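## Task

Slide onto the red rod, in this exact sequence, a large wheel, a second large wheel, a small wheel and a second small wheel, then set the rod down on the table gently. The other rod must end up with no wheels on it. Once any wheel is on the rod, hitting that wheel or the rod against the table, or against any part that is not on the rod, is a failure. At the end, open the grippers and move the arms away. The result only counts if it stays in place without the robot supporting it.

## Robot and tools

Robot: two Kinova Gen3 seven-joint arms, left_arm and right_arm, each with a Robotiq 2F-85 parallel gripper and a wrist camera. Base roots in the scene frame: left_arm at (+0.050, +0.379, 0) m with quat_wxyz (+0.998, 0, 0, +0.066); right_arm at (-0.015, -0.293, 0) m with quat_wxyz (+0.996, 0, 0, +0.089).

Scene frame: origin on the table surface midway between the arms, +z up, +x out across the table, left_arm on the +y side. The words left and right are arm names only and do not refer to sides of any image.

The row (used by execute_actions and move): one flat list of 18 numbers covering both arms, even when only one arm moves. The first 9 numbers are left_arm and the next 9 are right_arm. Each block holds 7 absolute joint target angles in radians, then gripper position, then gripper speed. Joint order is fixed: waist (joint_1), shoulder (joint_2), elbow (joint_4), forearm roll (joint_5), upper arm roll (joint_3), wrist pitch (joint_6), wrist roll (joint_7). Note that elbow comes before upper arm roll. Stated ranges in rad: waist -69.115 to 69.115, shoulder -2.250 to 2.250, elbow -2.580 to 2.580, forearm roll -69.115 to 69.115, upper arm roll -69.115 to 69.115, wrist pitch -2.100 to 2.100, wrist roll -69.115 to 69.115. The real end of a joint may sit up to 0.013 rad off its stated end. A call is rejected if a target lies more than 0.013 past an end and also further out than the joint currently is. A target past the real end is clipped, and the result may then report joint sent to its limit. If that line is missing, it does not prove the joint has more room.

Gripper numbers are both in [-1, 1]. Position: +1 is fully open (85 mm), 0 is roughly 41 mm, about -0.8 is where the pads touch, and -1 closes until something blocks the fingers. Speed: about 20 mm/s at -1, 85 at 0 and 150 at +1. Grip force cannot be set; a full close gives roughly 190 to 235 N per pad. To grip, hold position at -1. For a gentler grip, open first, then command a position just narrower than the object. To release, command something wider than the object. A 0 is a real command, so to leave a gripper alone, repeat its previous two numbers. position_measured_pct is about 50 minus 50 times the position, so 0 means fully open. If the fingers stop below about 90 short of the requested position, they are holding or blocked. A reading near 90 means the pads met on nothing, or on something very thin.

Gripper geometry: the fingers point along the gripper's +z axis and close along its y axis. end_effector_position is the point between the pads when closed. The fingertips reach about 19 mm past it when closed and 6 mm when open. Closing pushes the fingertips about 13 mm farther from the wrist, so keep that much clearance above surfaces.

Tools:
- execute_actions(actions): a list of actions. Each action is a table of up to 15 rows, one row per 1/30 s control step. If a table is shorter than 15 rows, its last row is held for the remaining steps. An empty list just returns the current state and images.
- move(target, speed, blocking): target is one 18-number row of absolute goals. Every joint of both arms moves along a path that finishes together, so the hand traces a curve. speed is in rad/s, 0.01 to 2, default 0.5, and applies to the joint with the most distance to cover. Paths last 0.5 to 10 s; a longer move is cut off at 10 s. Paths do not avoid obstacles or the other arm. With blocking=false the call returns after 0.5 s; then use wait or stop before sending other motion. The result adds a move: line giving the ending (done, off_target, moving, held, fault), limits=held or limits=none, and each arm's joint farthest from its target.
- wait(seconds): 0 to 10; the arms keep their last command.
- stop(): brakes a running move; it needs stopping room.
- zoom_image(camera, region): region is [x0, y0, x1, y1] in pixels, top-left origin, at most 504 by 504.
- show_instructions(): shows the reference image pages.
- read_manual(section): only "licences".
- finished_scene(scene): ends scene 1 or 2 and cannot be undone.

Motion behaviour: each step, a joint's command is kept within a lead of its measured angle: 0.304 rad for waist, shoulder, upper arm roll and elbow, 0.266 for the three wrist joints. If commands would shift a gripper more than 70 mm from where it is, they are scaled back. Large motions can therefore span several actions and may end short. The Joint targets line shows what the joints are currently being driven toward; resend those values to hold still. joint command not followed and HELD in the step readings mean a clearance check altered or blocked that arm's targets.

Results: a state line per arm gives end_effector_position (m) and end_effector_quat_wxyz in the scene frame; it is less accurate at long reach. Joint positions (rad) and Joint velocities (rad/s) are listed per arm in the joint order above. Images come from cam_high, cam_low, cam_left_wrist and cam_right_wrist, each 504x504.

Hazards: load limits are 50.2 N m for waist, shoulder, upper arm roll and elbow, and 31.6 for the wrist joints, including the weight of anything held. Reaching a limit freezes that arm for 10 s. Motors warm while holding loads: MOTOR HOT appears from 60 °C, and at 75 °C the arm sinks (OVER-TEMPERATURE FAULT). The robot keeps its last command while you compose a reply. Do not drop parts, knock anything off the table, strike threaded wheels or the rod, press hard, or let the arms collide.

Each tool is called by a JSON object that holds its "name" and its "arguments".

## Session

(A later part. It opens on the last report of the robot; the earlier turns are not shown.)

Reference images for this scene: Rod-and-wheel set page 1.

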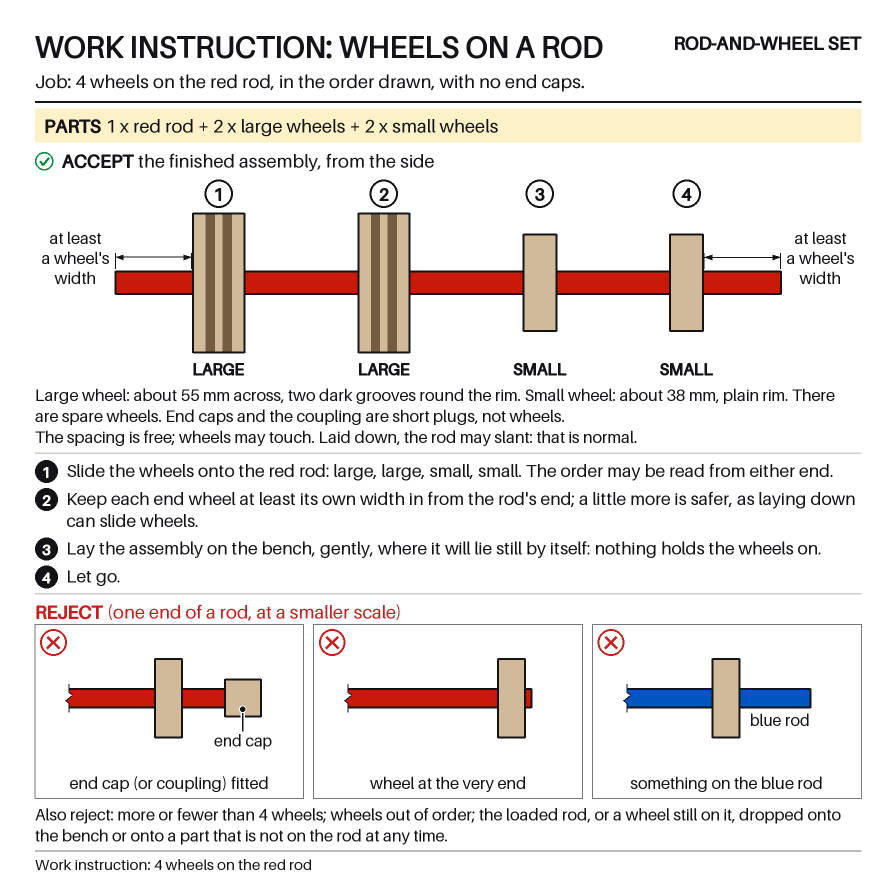

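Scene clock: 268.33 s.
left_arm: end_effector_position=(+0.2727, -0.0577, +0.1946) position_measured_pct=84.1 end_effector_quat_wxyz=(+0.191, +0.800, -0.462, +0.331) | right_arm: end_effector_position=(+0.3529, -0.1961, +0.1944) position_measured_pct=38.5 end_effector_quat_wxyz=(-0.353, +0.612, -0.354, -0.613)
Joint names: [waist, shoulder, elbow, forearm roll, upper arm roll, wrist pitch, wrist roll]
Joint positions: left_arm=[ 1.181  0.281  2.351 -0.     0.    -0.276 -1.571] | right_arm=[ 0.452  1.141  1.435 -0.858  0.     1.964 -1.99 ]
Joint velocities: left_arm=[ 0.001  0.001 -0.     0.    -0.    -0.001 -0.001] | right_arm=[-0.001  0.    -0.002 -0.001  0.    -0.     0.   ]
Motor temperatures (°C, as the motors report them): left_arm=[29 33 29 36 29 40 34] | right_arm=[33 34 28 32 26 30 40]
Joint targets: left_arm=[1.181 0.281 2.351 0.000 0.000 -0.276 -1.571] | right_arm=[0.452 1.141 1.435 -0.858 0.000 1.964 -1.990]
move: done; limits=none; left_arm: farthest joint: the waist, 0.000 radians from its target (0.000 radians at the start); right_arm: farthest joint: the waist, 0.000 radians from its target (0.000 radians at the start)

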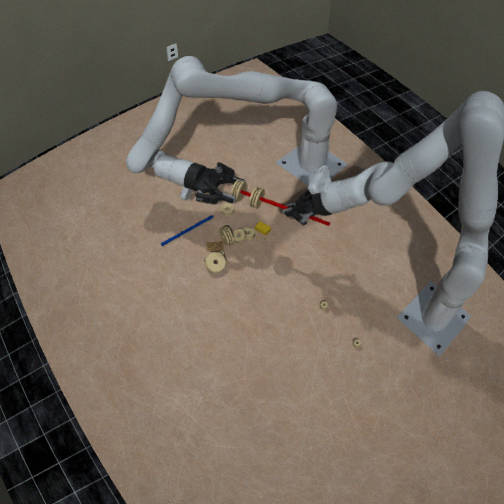

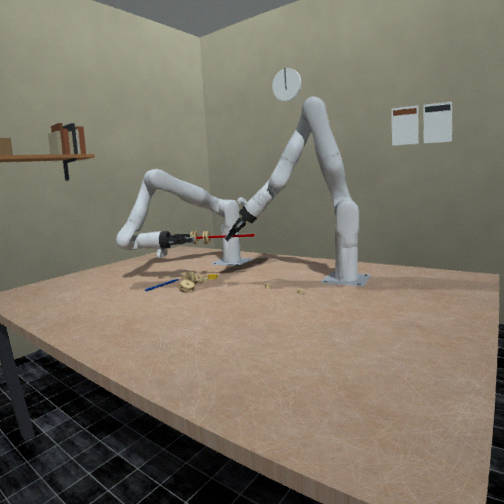

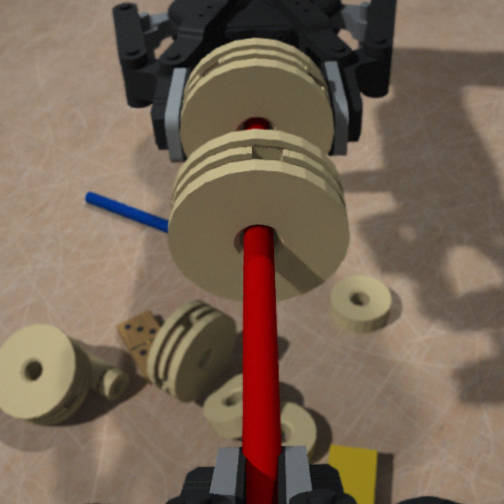

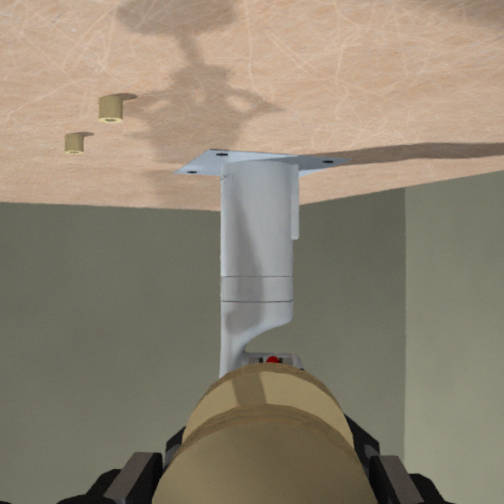

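{"name": "move", "arguments": {"target": [1.1806,0.3419,2.2440,0,0,-0.2297,-1.571,-1,-0.5, 0.452,1.141,1.435,-0.858,0,1.964,-1.99,-1,0], "speed": 0.03}}

{"name": "move", "arguments": {"target": [1.1806,0.3709,2.1902,0,0,-0.2049,-1.571,-1,-0.5, 0.452,1.141,1.435,-0.858,0,1.964,-1.99,-1,0], "speed": 0.02}}

Scene clock: 274.57 s.
left_arm: end_effector_position=(+0.2912, -0.0899, +0.1942) position_measured_pct=84.1 end_effector_quat_wxyz=(+0.192, +0.800, -0.462, +0.332) | right_arm: end_effector_position=(+0.3530, -0.1961, +0.1942) position_measured_pct=38.5 end_effector_quat_wxyz=(-0.353, +0.612, -0.354, -0.612)
Joint names: [waist, shoulder, elbow, forearm roll, upper arm roll, wrist pitch, wrist roll]
Joint positions: left_arm=[ 1.181  0.342  2.244 -0.     0.    -0.23  -1.571] | right_arm=[ 0.452  1.141  1.435 -0.858  0.     1.964 -1.99 ]
Joint velocities: left_arm=[ 0.     0.001 -0.001 -0.     0.     0.    -0.001] | right_arm=[-0. -0.  0. -0.  0. -0. -0.]
Motor temperatures (°C, as the motors report them): left_arm=[29 33 29 36 29 40 34] | right_arm=[33 34 28 32 26 30 40]
Joint targets: left_arm=[1.181 0.342 2.244 0.000 0.000 -0.230 -1.571] | right_arm=[0.452 1.141 1.435 -0.858 0.000 1.964 -1.990]
move: done; limits=none; left_arm: farthest joint: the waist, 0.000 radians from its target (0.000 radians at the start); right_arm: farthest joint: the waist, 0.000 radians from its target (0.000 radians at the start)

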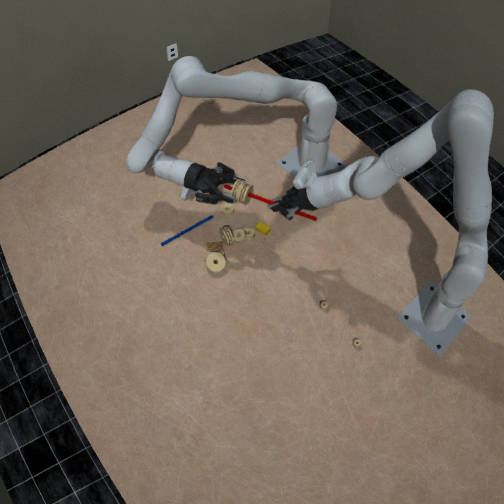

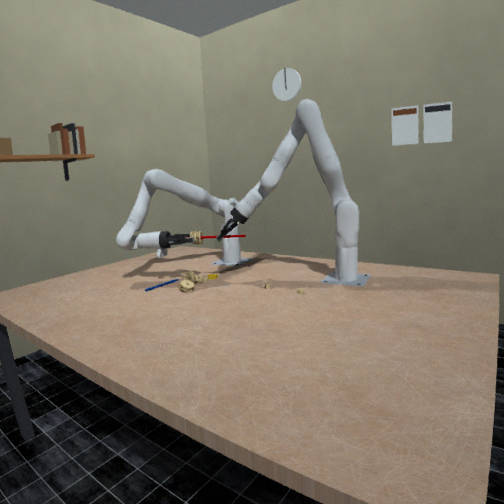

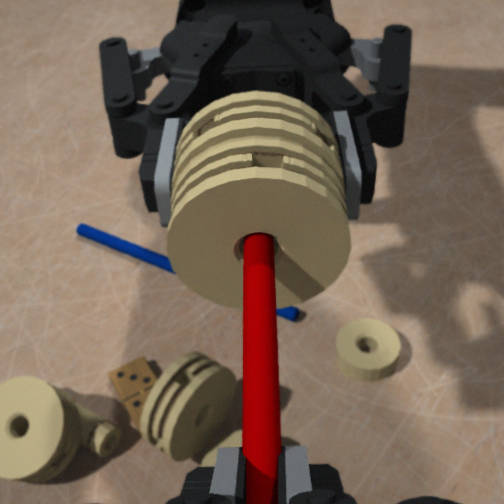

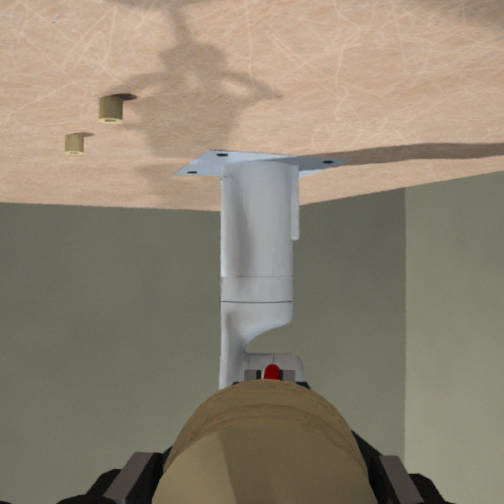

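Scene clock: 277.47 s.
left_arm: end_effector_position=(+0.3002, -0.1056, +0.1942) position_measured_pct=84.1 end_effector_quat_wxyz=(+0.192, +0.800, -0.462, +0.332) | right_arm: end_effector_position=(+0.3530, -0.1962, +0.1942) position_measured_pct=38.5 end_effector_quat_wxyz=(-0.353, +0.612, -0.354, -0.612)
Joint names: [waist, shoulder, elbow, forearm roll, upper arm roll, wrist pitch, wrist roll]
Joint positions: left_arm=[ 1.181  0.371  2.19  -0.     0.    -0.205 -1.571] | right_arm=[ 0.452  1.141  1.435 -0.858  0.     1.963 -1.99 ]
Joint velocities: left_arm=[ 0.     0.001 -0.001  0.001  0.    -0.     0.   ] | right_arm=[-0.     0.    -0.001 -0.     0.    -0.     0.   ]
Motor temperatures (°C, as the motors report them): left_arm=[29 33 29 36 29 40 34] | right_arm=[33 34 28 32 26 30 40]
Joint targets: left_arm=[1.181 0.371 2.190 0.000 0.000 -0.205 -1.571] | right_arm=[0.452 1.141 1.435 -0.858 0.000 1.964 -1.990]
move: done; limits=none; left_arm: farthest joint: the waist, 0.000 radians from its target (0.000 radians at the start); right_arm: farthest joint: the wrist pitch, 0.001 radians from its target (0.000 radians at the start)

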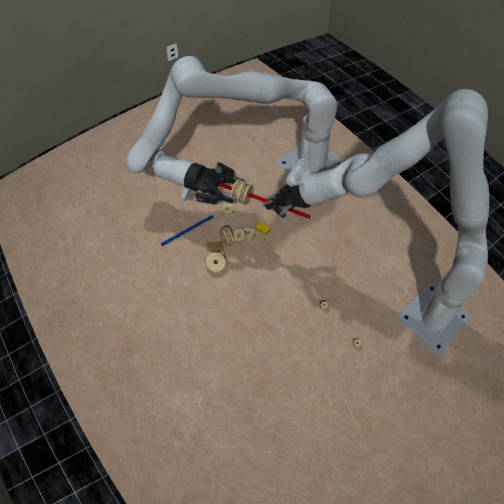

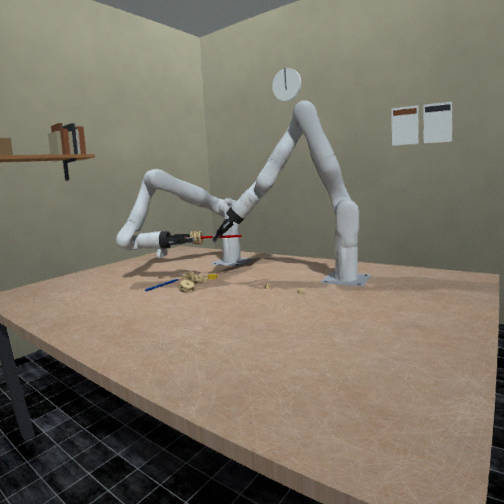

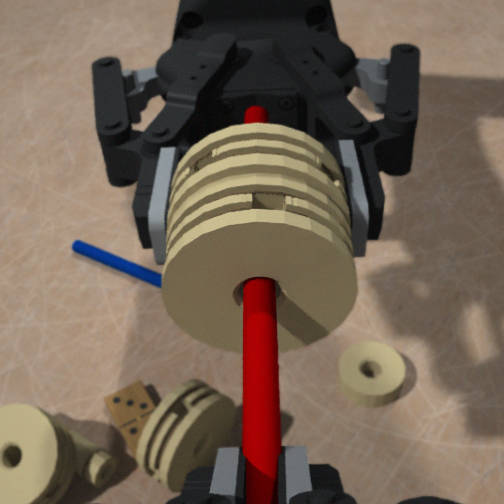

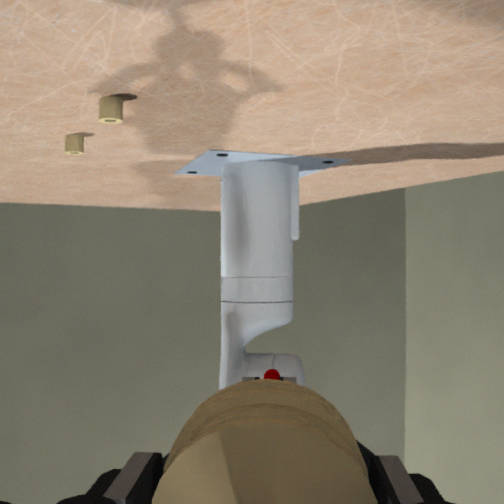

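{"name": "move", "arguments": {"target": [1.1806,0.3709,2.1902,0,0,-0.2049,-1.571,-1,-0.5, 0.452,1.141,1.435,-0.858,0,1.964,-1.99,0.66,-0.5]}}

{"name": "move", "arguments": {"target": [1.1806,0.2211,2.4602,0,0,-0.3251,-1.571,-1,-0.5, 0.452,1.141,1.435,-0.858,0,1.964,-1.99,0.66,-0.5], "speed": 0.12}}

{"name": "move", "arguments": {"target": [0.85,0.2211,2.4602,0,0,-0.3251,-1.571,-1,-0.5, 0.452,1.141,1.435,-0.858,0,1.964,-1.99,0.66,-0.5], "speed": 0.25}}

Scene clock: 281.83 s.
left_arm: end_effector_position=(+0.3001, -0.1051, +0.1935) position_measured_pct=84.1 end_effector_quat_wxyz=(+0.191, +0.800, -0.462, +0.331) | right_arm: end_effector_position=(+0.3529, -0.1961, +0.1945) position_measured_pct=17.1 end_effector_quat_wxyz=(-0.353, +0.612, -0.354, -0.613)
Joint names: [waist, shoulder, elbow, forearm roll, upper arm roll, wrist pitch, wrist roll]
Joint positions: left_arm=[ 1.181  0.371  2.191 -0.    -0.    -0.205 -1.571] | right_arm=[ 0.452  1.141  1.435 -0.858 -0.     1.964 -1.99 ]
Joint velocities: left_arm=[ 0.    -0.001  0.    -0.001  0.    -0.001 -0.001] | right_arm=[-0.    -0.    -0.001 -0.001 -0.    -0.     0.   ]
Motor temperatures (°C, as the motors report them): left_arm=[29 33 29 36 29 40 34] | right_arm=[33 34 28 32 26 30 40]
Joint targets: left_arm=[1.181 0.371 2.190 0.000 0.000 -0.205 -1.571] | right_arm=[0.452 1.141 1.435 -0.858 0.000 1.964 -1.990]
move: done; limits=none; left_arm: farthest joint: the waist, 0.000 radians from its target (0.000 radians at the start); right_arm: farthest joint: the waist, 0.000 radians from its target (0.000 radians at the start)

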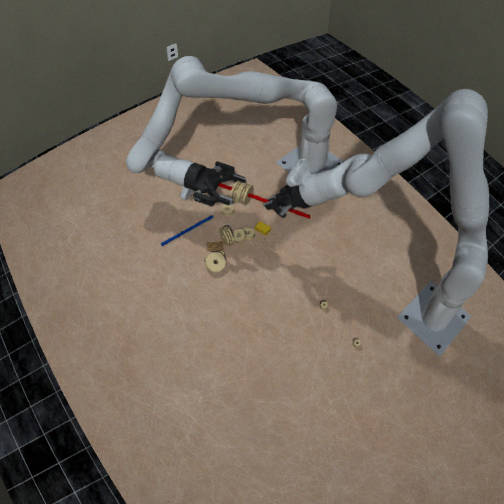

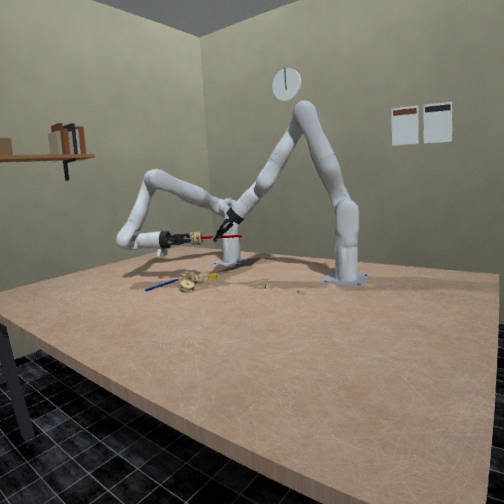

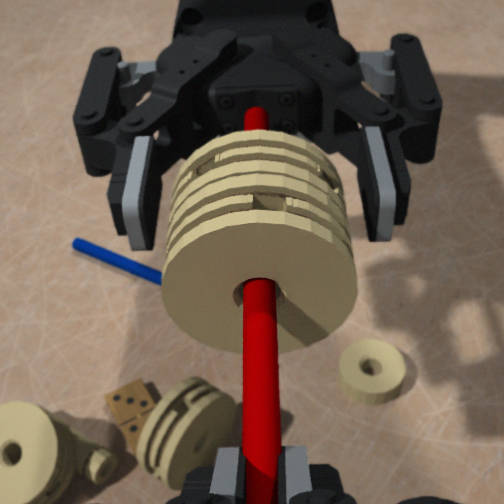

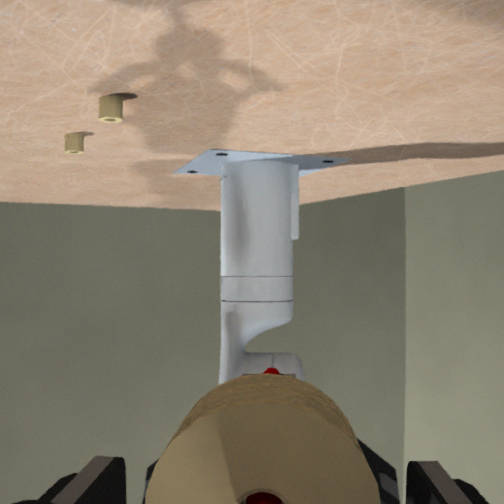

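Scene clock: 284.40 s.
left_arm: end_effector_position=(+0.2537, -0.0246, +0.1930) position_measured_pct=84.1 end_effector_quat_wxyz=(+0.191, +0.800, -0.463, +0.331) | right_arm: end_effector_position=(+0.3529, -0.1961, +0.1945) position_measured_pct=16.7 end_effector_quat_wxyz=(-0.353, +0.612, -0.354, -0.613)
Joint names: [waist, shoulder, elbow, forearm roll, upper arm roll, wrist pitch, wrist roll]
Joint positions: left_arm=[ 1.181  0.222  2.461 -0.    -0.    -0.325 -1.571] | right_arm=[ 0.452  1.141  1.435 -0.858 -0.     1.964 -1.99 ]
Joint velocities: left_arm=[ 0.001 -0.003  0.     0.002 -0.     0.    -0.   ] | right_arm=[ 0.  0.  0.  0. -0.  0.  0.]
Motor temperatures (°C, as the motors report them): left_arm=[29 33 29 36 29 40 34] | right_arm=[33 34 28 32 26 30 40]
Joint targets: left_arm=[1.181 0.221 2.460 0.000 0.000 -0.325 -1.571] | right_arm=[0.452 1.141 1.435 -0.858 0.000 1.964 -1.990]
move: done; limits=none; left_arm: farthest joint: the shoulder, 0.001 radians from its target (0.150 radians at the start); right_arm: farthest joint: the waist, 0.000 radians from its target (0.000 radians at the start)

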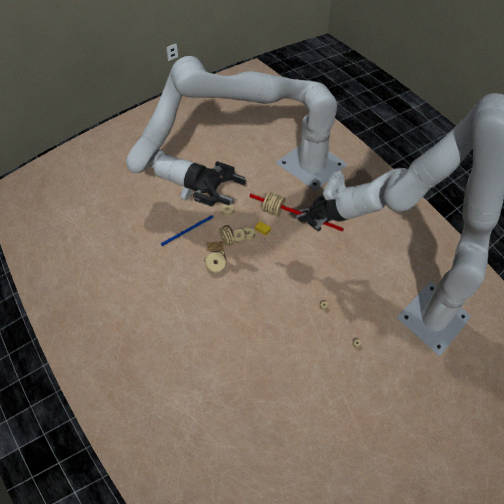

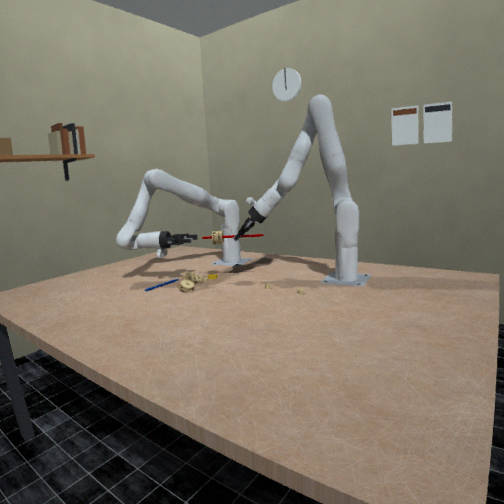

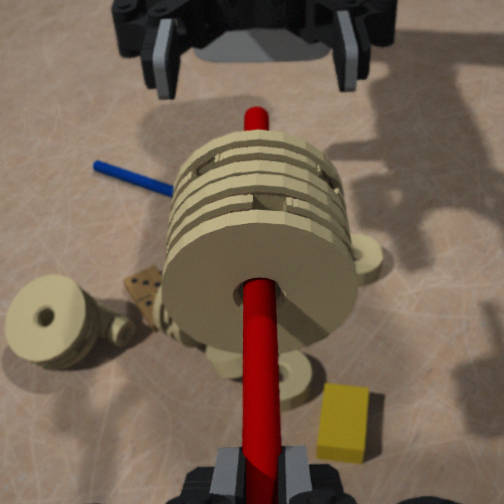

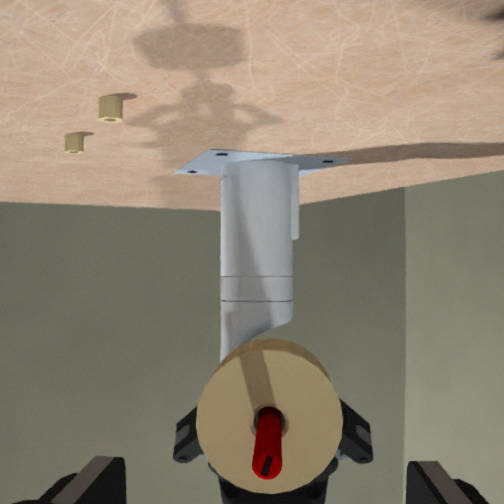

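Scene clock: 286.20 s.
left_arm: end_effector_position=(+0.3736, +0.0634, +0.1932) position_measured_pct=84.1 end_effector_quat_wxyz=(+0.134, +0.865, -0.325, +0.358) | right_arm: end_effector_position=(+0.3529, -0.1961, +0.1945) position_measured_pct=16.7 end_effector_quat_wxyz=(-0.353, +0.612, -0.354, -0.613)
Joint names: [waist, shoulder, elbow, forearm roll, upper arm roll, wrist pitch, wrist roll]
Joint positions: left_arm=[ 0.85   0.222  2.461  0.    -0.    -0.325 -1.571] | right_arm=[ 0.452  1.141  1.435 -0.858 -0.     1.964 -1.99 ]
Joint velocities: left_arm=[-0.002 -0.    -0.001  0.    -0.    -0.     0.001] | right_arm=[ 0.  0.  0. -0.  0. -0. -0.]
Motor temperatures (°C, as the motors report them): left_arm=[29 33 29 36 29 40 34] | right_arm=[33 34 28 32 26 30 40]
Joint targets: left_arm=[0.850 0.221 2.460 0.000 0.000 -0.325 -1.571] | right_arm=[0.452 1.141 1.435 -0.858 0.000 1.964 -1.990]
move: done; limits=none; left_arm: farthest joint: the waist, 0.000 radians from its target (0.331 radians at the start); right_arm: farthest joint: the waist, 0.000 radians from its target (0.000 radians at the start)

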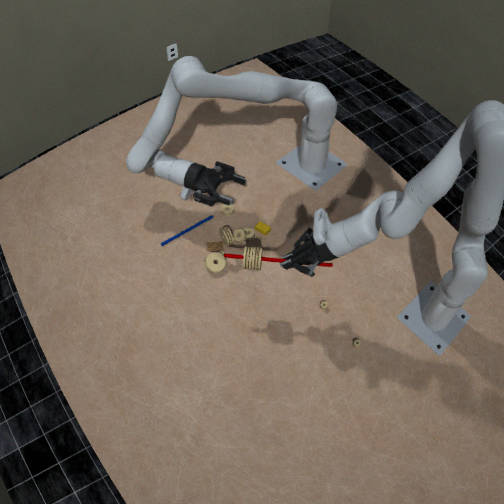

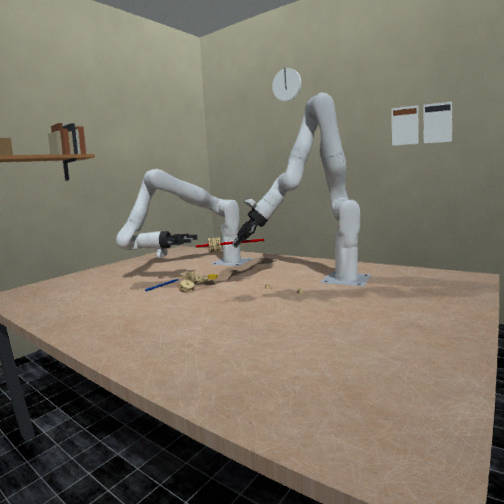

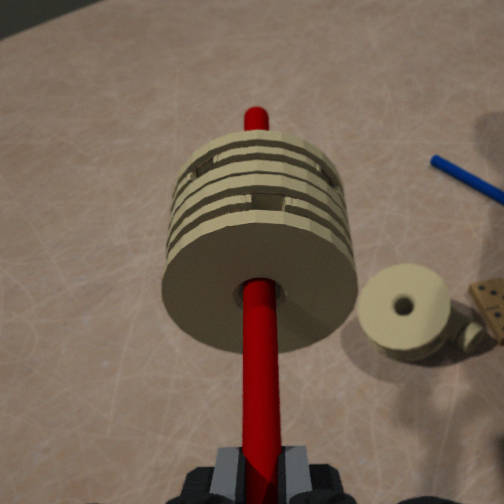

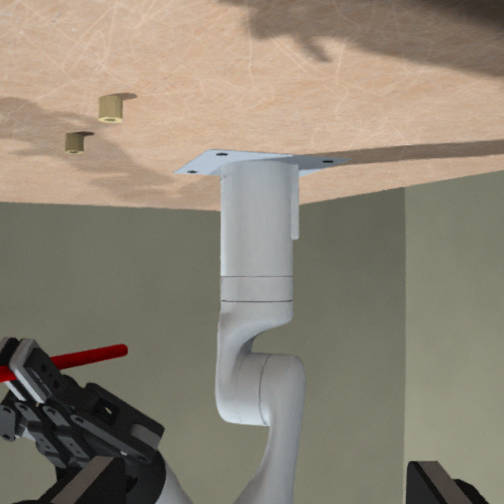

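{"name": "move", "arguments": {"target": [0.85,0.2211,2.4602,0,0,-0.3251,-1.571,-1,-0.5, 0.0888,0.4527,2.1628,0,0,0.5261,-3.157,0.35,0], "speed": 0.8}}

Scene clock: 290.97 s.
left_arm: end_effector_position=(+0.3737, +0.0635, +0.1932) position_measured_pct=84.1 end_effector_quat_wxyz=(+0.134, +0.865, -0.325, +0.358) | right_arm: end_effector_position=(+0.3277, -0.2873, +0.0799) position_measured_pct=32.5 end_effector_quat_wxyz=(-0.000, -0.733, +0.680, +0.000)
Joint names: [waist, shoulder, elbow, forearm roll, upper arm roll, wrist pitch, wrist roll]
Joint positions: left_arm=[ 0.85   0.222  2.461 -0.    -0.    -0.325 -1.571] | right_arm=[ 0.089  0.453  2.163 -0.    -0.     0.526 -3.157]
Joint velocities: left_arm=[ 0.     0.001 -0.    -0.     0.    -0.     0.001] | right_arm=[-0.002 -0.003  0.001 -0.     0.    -0.    -0.   ]
Motor temperatures (°C, as the motors report them): left_arm=[29 33 29 36 29 40 34] | right_arm=[33 34 28 32 26 30 40]
Joint targets: left_arm=[0.850 0.221 2.460 0.000 0.000 -0.325 -1.571] | right_arm=[0.089 0.453 2.163 0.000 0.000 0.526 -3.157]
move: done; limits=none; left_arm: farthest joint: the waist, 0.000 radians from its target (0.000 radians at the start); right_arm: farthest joint: the waist, 0.000 radians from its target (0.363 radians at the start)

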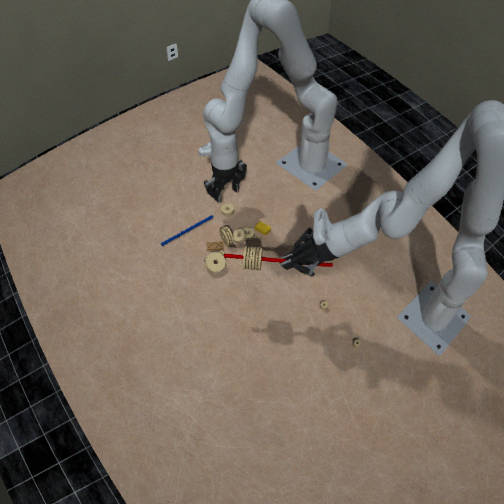

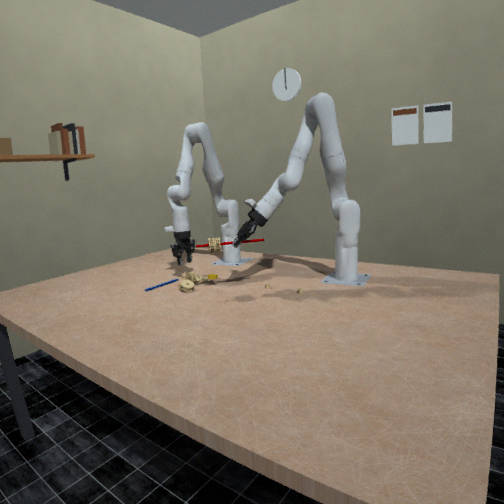

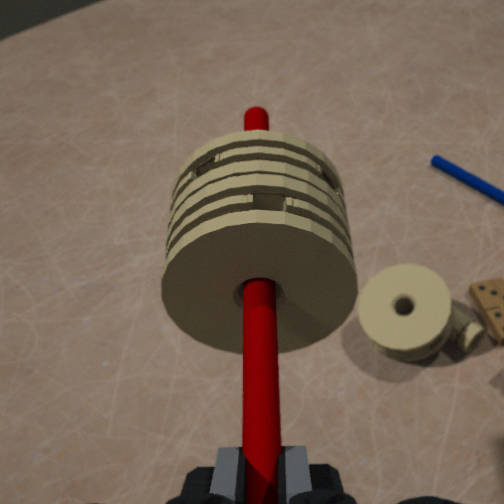

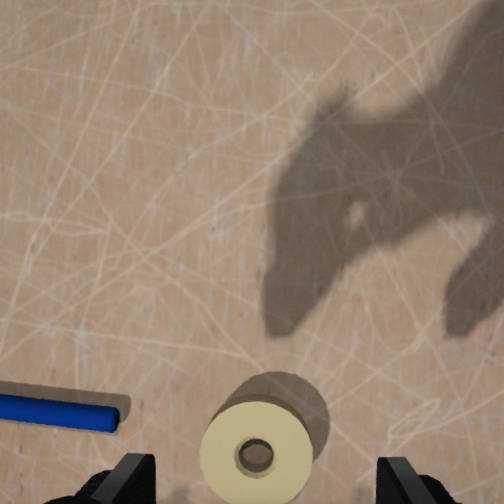

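{"name": "move", "arguments": {"target": [0.85,0.2211,2.4602,0,0,-0.3251,-1.571,-1,-0.5, 0.0861,0.6186,2.1969,0,0,0.3261,-3.157,0.35,0], "speed": 0.25}}

{"name": "move", "arguments": {"target": [0.85,0.2211,2.4602,0,0,-0.3251,-1.571,-1,-0.5, 0.0861,0.6186,2.1969,0,0,0.3261,-3.157,-1,0]}}

{"name": "move", "arguments": {"target": [0.85,0.2211,2.4602,0,0,-0.3251,-1.571,-1,-0.5, 0.0861,0.40,2.11,0,0,0.6316,-3.157,-1,0], "speed": 0.4}}

Scene clock: 297.37 s.
left_arm: end_effector_position=(+0.3737, +0.0635, +0.1932) position_measured_pct=84.1 end_effector_quat_wxyz=(+0.134, +0.865, -0.325, +0.358) | right_arm: end_effector_position=(+0.3306, -0.2860, +0.0186) position_measured_pct=32.5 end_effector_quat_wxyz=(+0.000, -0.734, +0.679, -0.000)
Joint names: [waist, shoulder, elbow, forearm roll, upper arm roll, wrist pitch, wrist roll]
Joint positions: left_arm=[ 0.85   0.222  2.461 -0.    -0.    -0.325 -1.571] | right_arm=[ 0.086  0.618  2.197 -0.    -0.     0.326 -3.157]
Joint velocities: left_arm=[-0.     0.    -0.    -0.    -0.     0.    -0.001] | right_arm=[ 0.     0.003 -0.001  0.001 -0.    -0.    -0.   ]
Motor temperatures (°C, as the motors report them): left_arm=[29 33 29 36 29 40 34] | right_arm=[33 34 28 32 26 30 40]
Joint targets: left_arm=[0.850 0.221 2.460 0.000 0.000 -0.325 -1.571] | right_arm=[0.086 0.619 2.197 0.000 0.000 0.326 -3.157]
move: done; limits=none; left_arm: farthest joint: the waist, 0.000 radians from its target (0.000 radians at the start); right_arm: farthest joint: the waist, 0.000 radians from its target (0.003 radians at the start)

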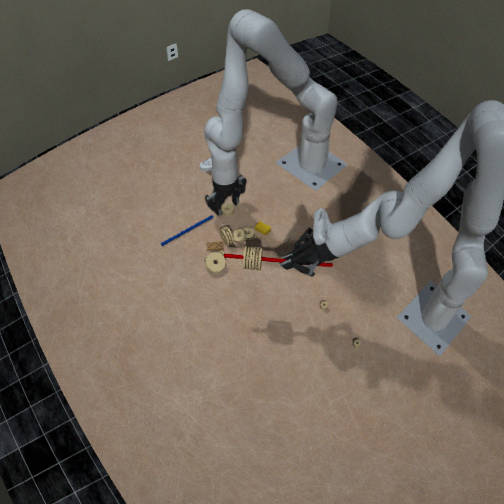

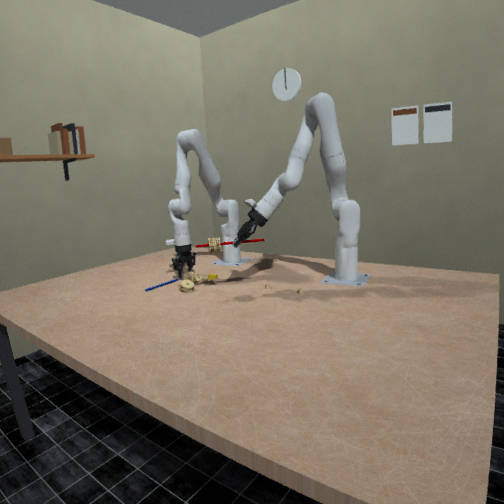

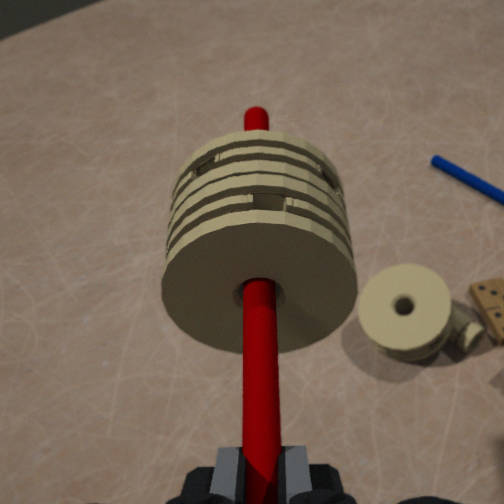

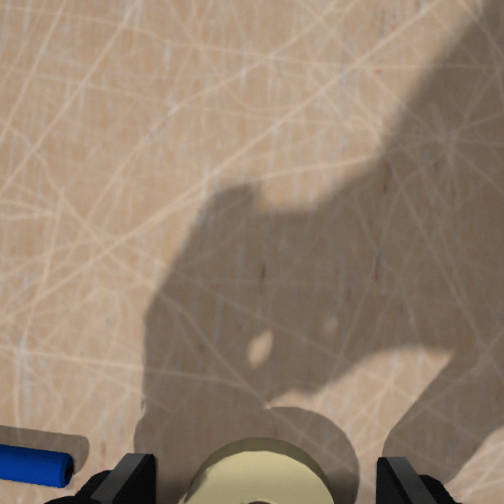

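Scene clock: 298.07 s.
left_arm: end_effector_position=(+0.3737, +0.0635, +0.1932) position_measured_pct=84.1 end_effector_quat_wxyz=(+0.134, +0.865, -0.325, +0.358) | right_arm: end_effector_position=(+0.3306, -0.2860, +0.0193) position_measured_pct=56.3 end_effector_quat_wxyz=(+0.000, -0.734, +0.679, -0.000)
Joint names: [waist, shoulder, elbow, forearm roll, upper arm roll, wrist pitch, wrist roll]
Joint positions: left_arm=[ 0.85   0.222  2.461 -0.    -0.    -0.325 -1.571] | right_arm=[ 0.086  0.616  2.197 -0.     0.     0.327 -3.157]
Joint velocities: left_arm=[ 0.002  0.    -0.     0.     0.    -0.001 -0.   ] | right_arm=[-0. -0.  0. -0.  0. -0.  0.]
Motor temperatures (°C, as the motors report them): left_arm=[29 33 29 36 29 40 34] | right_arm=[33 34 28 32 26 30 40]
Joint targets: left_arm=[0.850 0.221 2.460 0.000 0.000 -0.325 -1.571] | right_arm=[0.086 0.619 2.197 0.000 0.000 0.326 -3.157]
move: done; limits=none; left_arm: farthest joint: the waist, 0.000 radians from its target (0.000 radians at the start); right_arm: farthest joint: the shoulder, 0.002 radians from its target (0.000 radians at the start)

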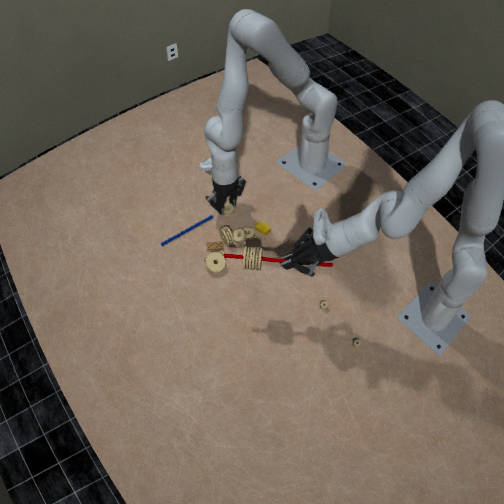

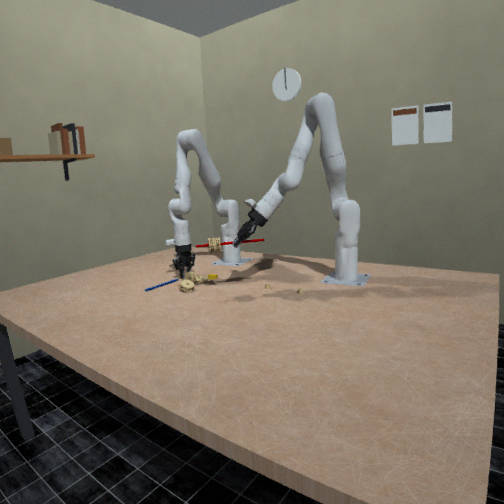

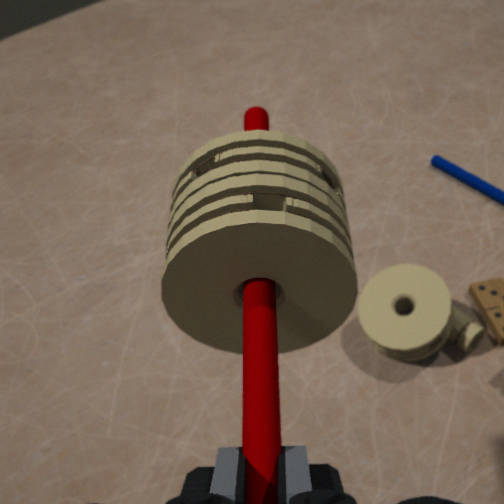

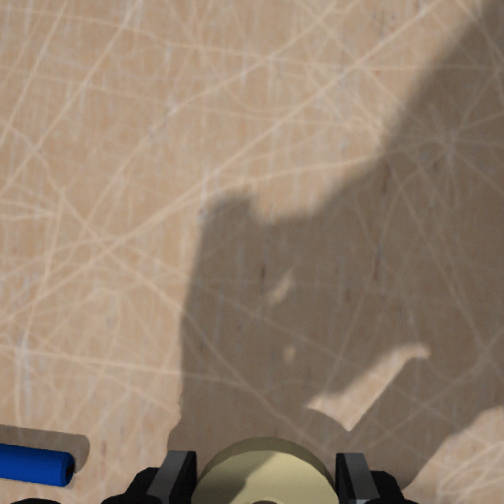

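Scene clock: 299.33 s.
left_arm: end_effector_position=(+0.3737, +0.0635, +0.1932) position_measured_pct=84.1 end_effector_quat_wxyz=(+0.134, +0.865, -0.325, +0.358) | right_arm: end_effector_position=(+0.3352, -0.2856, +0.1073) position_measured_pct=56.3 end_effector_quat_wxyz=(-0.000, -0.734, +0.679, +0.000)
Joint names: [waist, shoulder, elbow, forearm roll, upper arm roll, wrist pitch, wrist roll]
Joint positions: left_arm=[ 0.85   0.222  2.461 -0.    -0.    -0.325 -1.571] | right_arm=[ 0.086  0.4    2.11   0.     0.     0.632 -3.157]
Joint velocities: left_arm=[-0.001  0.     0.     0.001  0.    -0.     0.   ] | right_arm=[-0.    -0.002 -0.001  0.    -0.     0.    -0.   ]
Motor temperatures (°C, as the motors report them): left_arm=[29 33 29 36 29 40 34] | right_arm=[33 34 28 32 26 30 40]
Joint targets: left_arm=[0.850 0.221 2.460 0.000 0.000 -0.325 -1.571] | right_arm=[0.086 0.400 2.110 0.000 0.000 0.632 -3.157]
move: done; limits=none; left_arm: farthest joint: the waist, 0.000 radians from its target (0.000 radians at the start); right_arm: farthest joint: the waist, 0.000 radians from its target (0.000 radians at the start)

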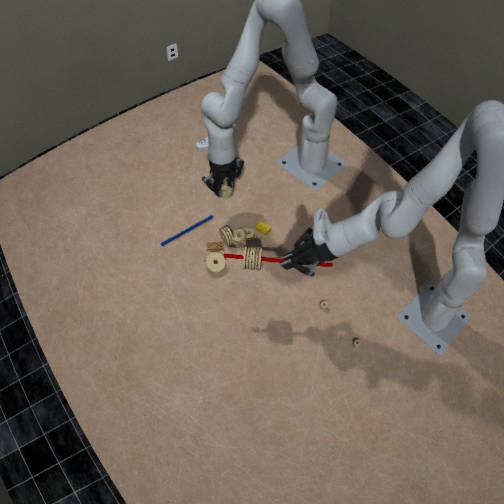

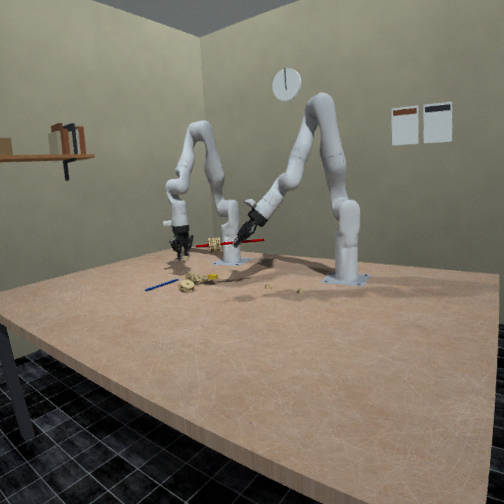

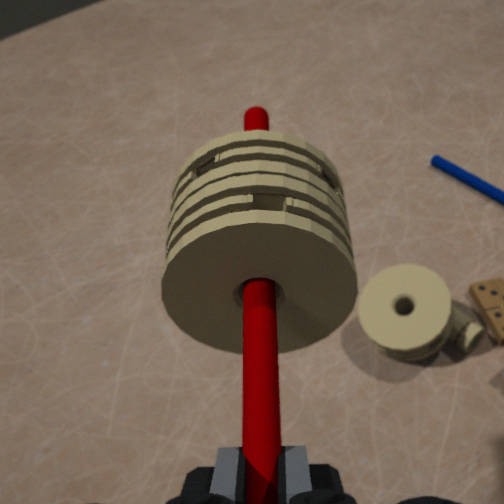

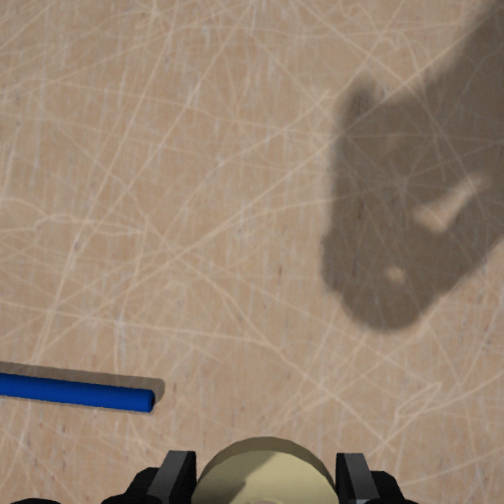

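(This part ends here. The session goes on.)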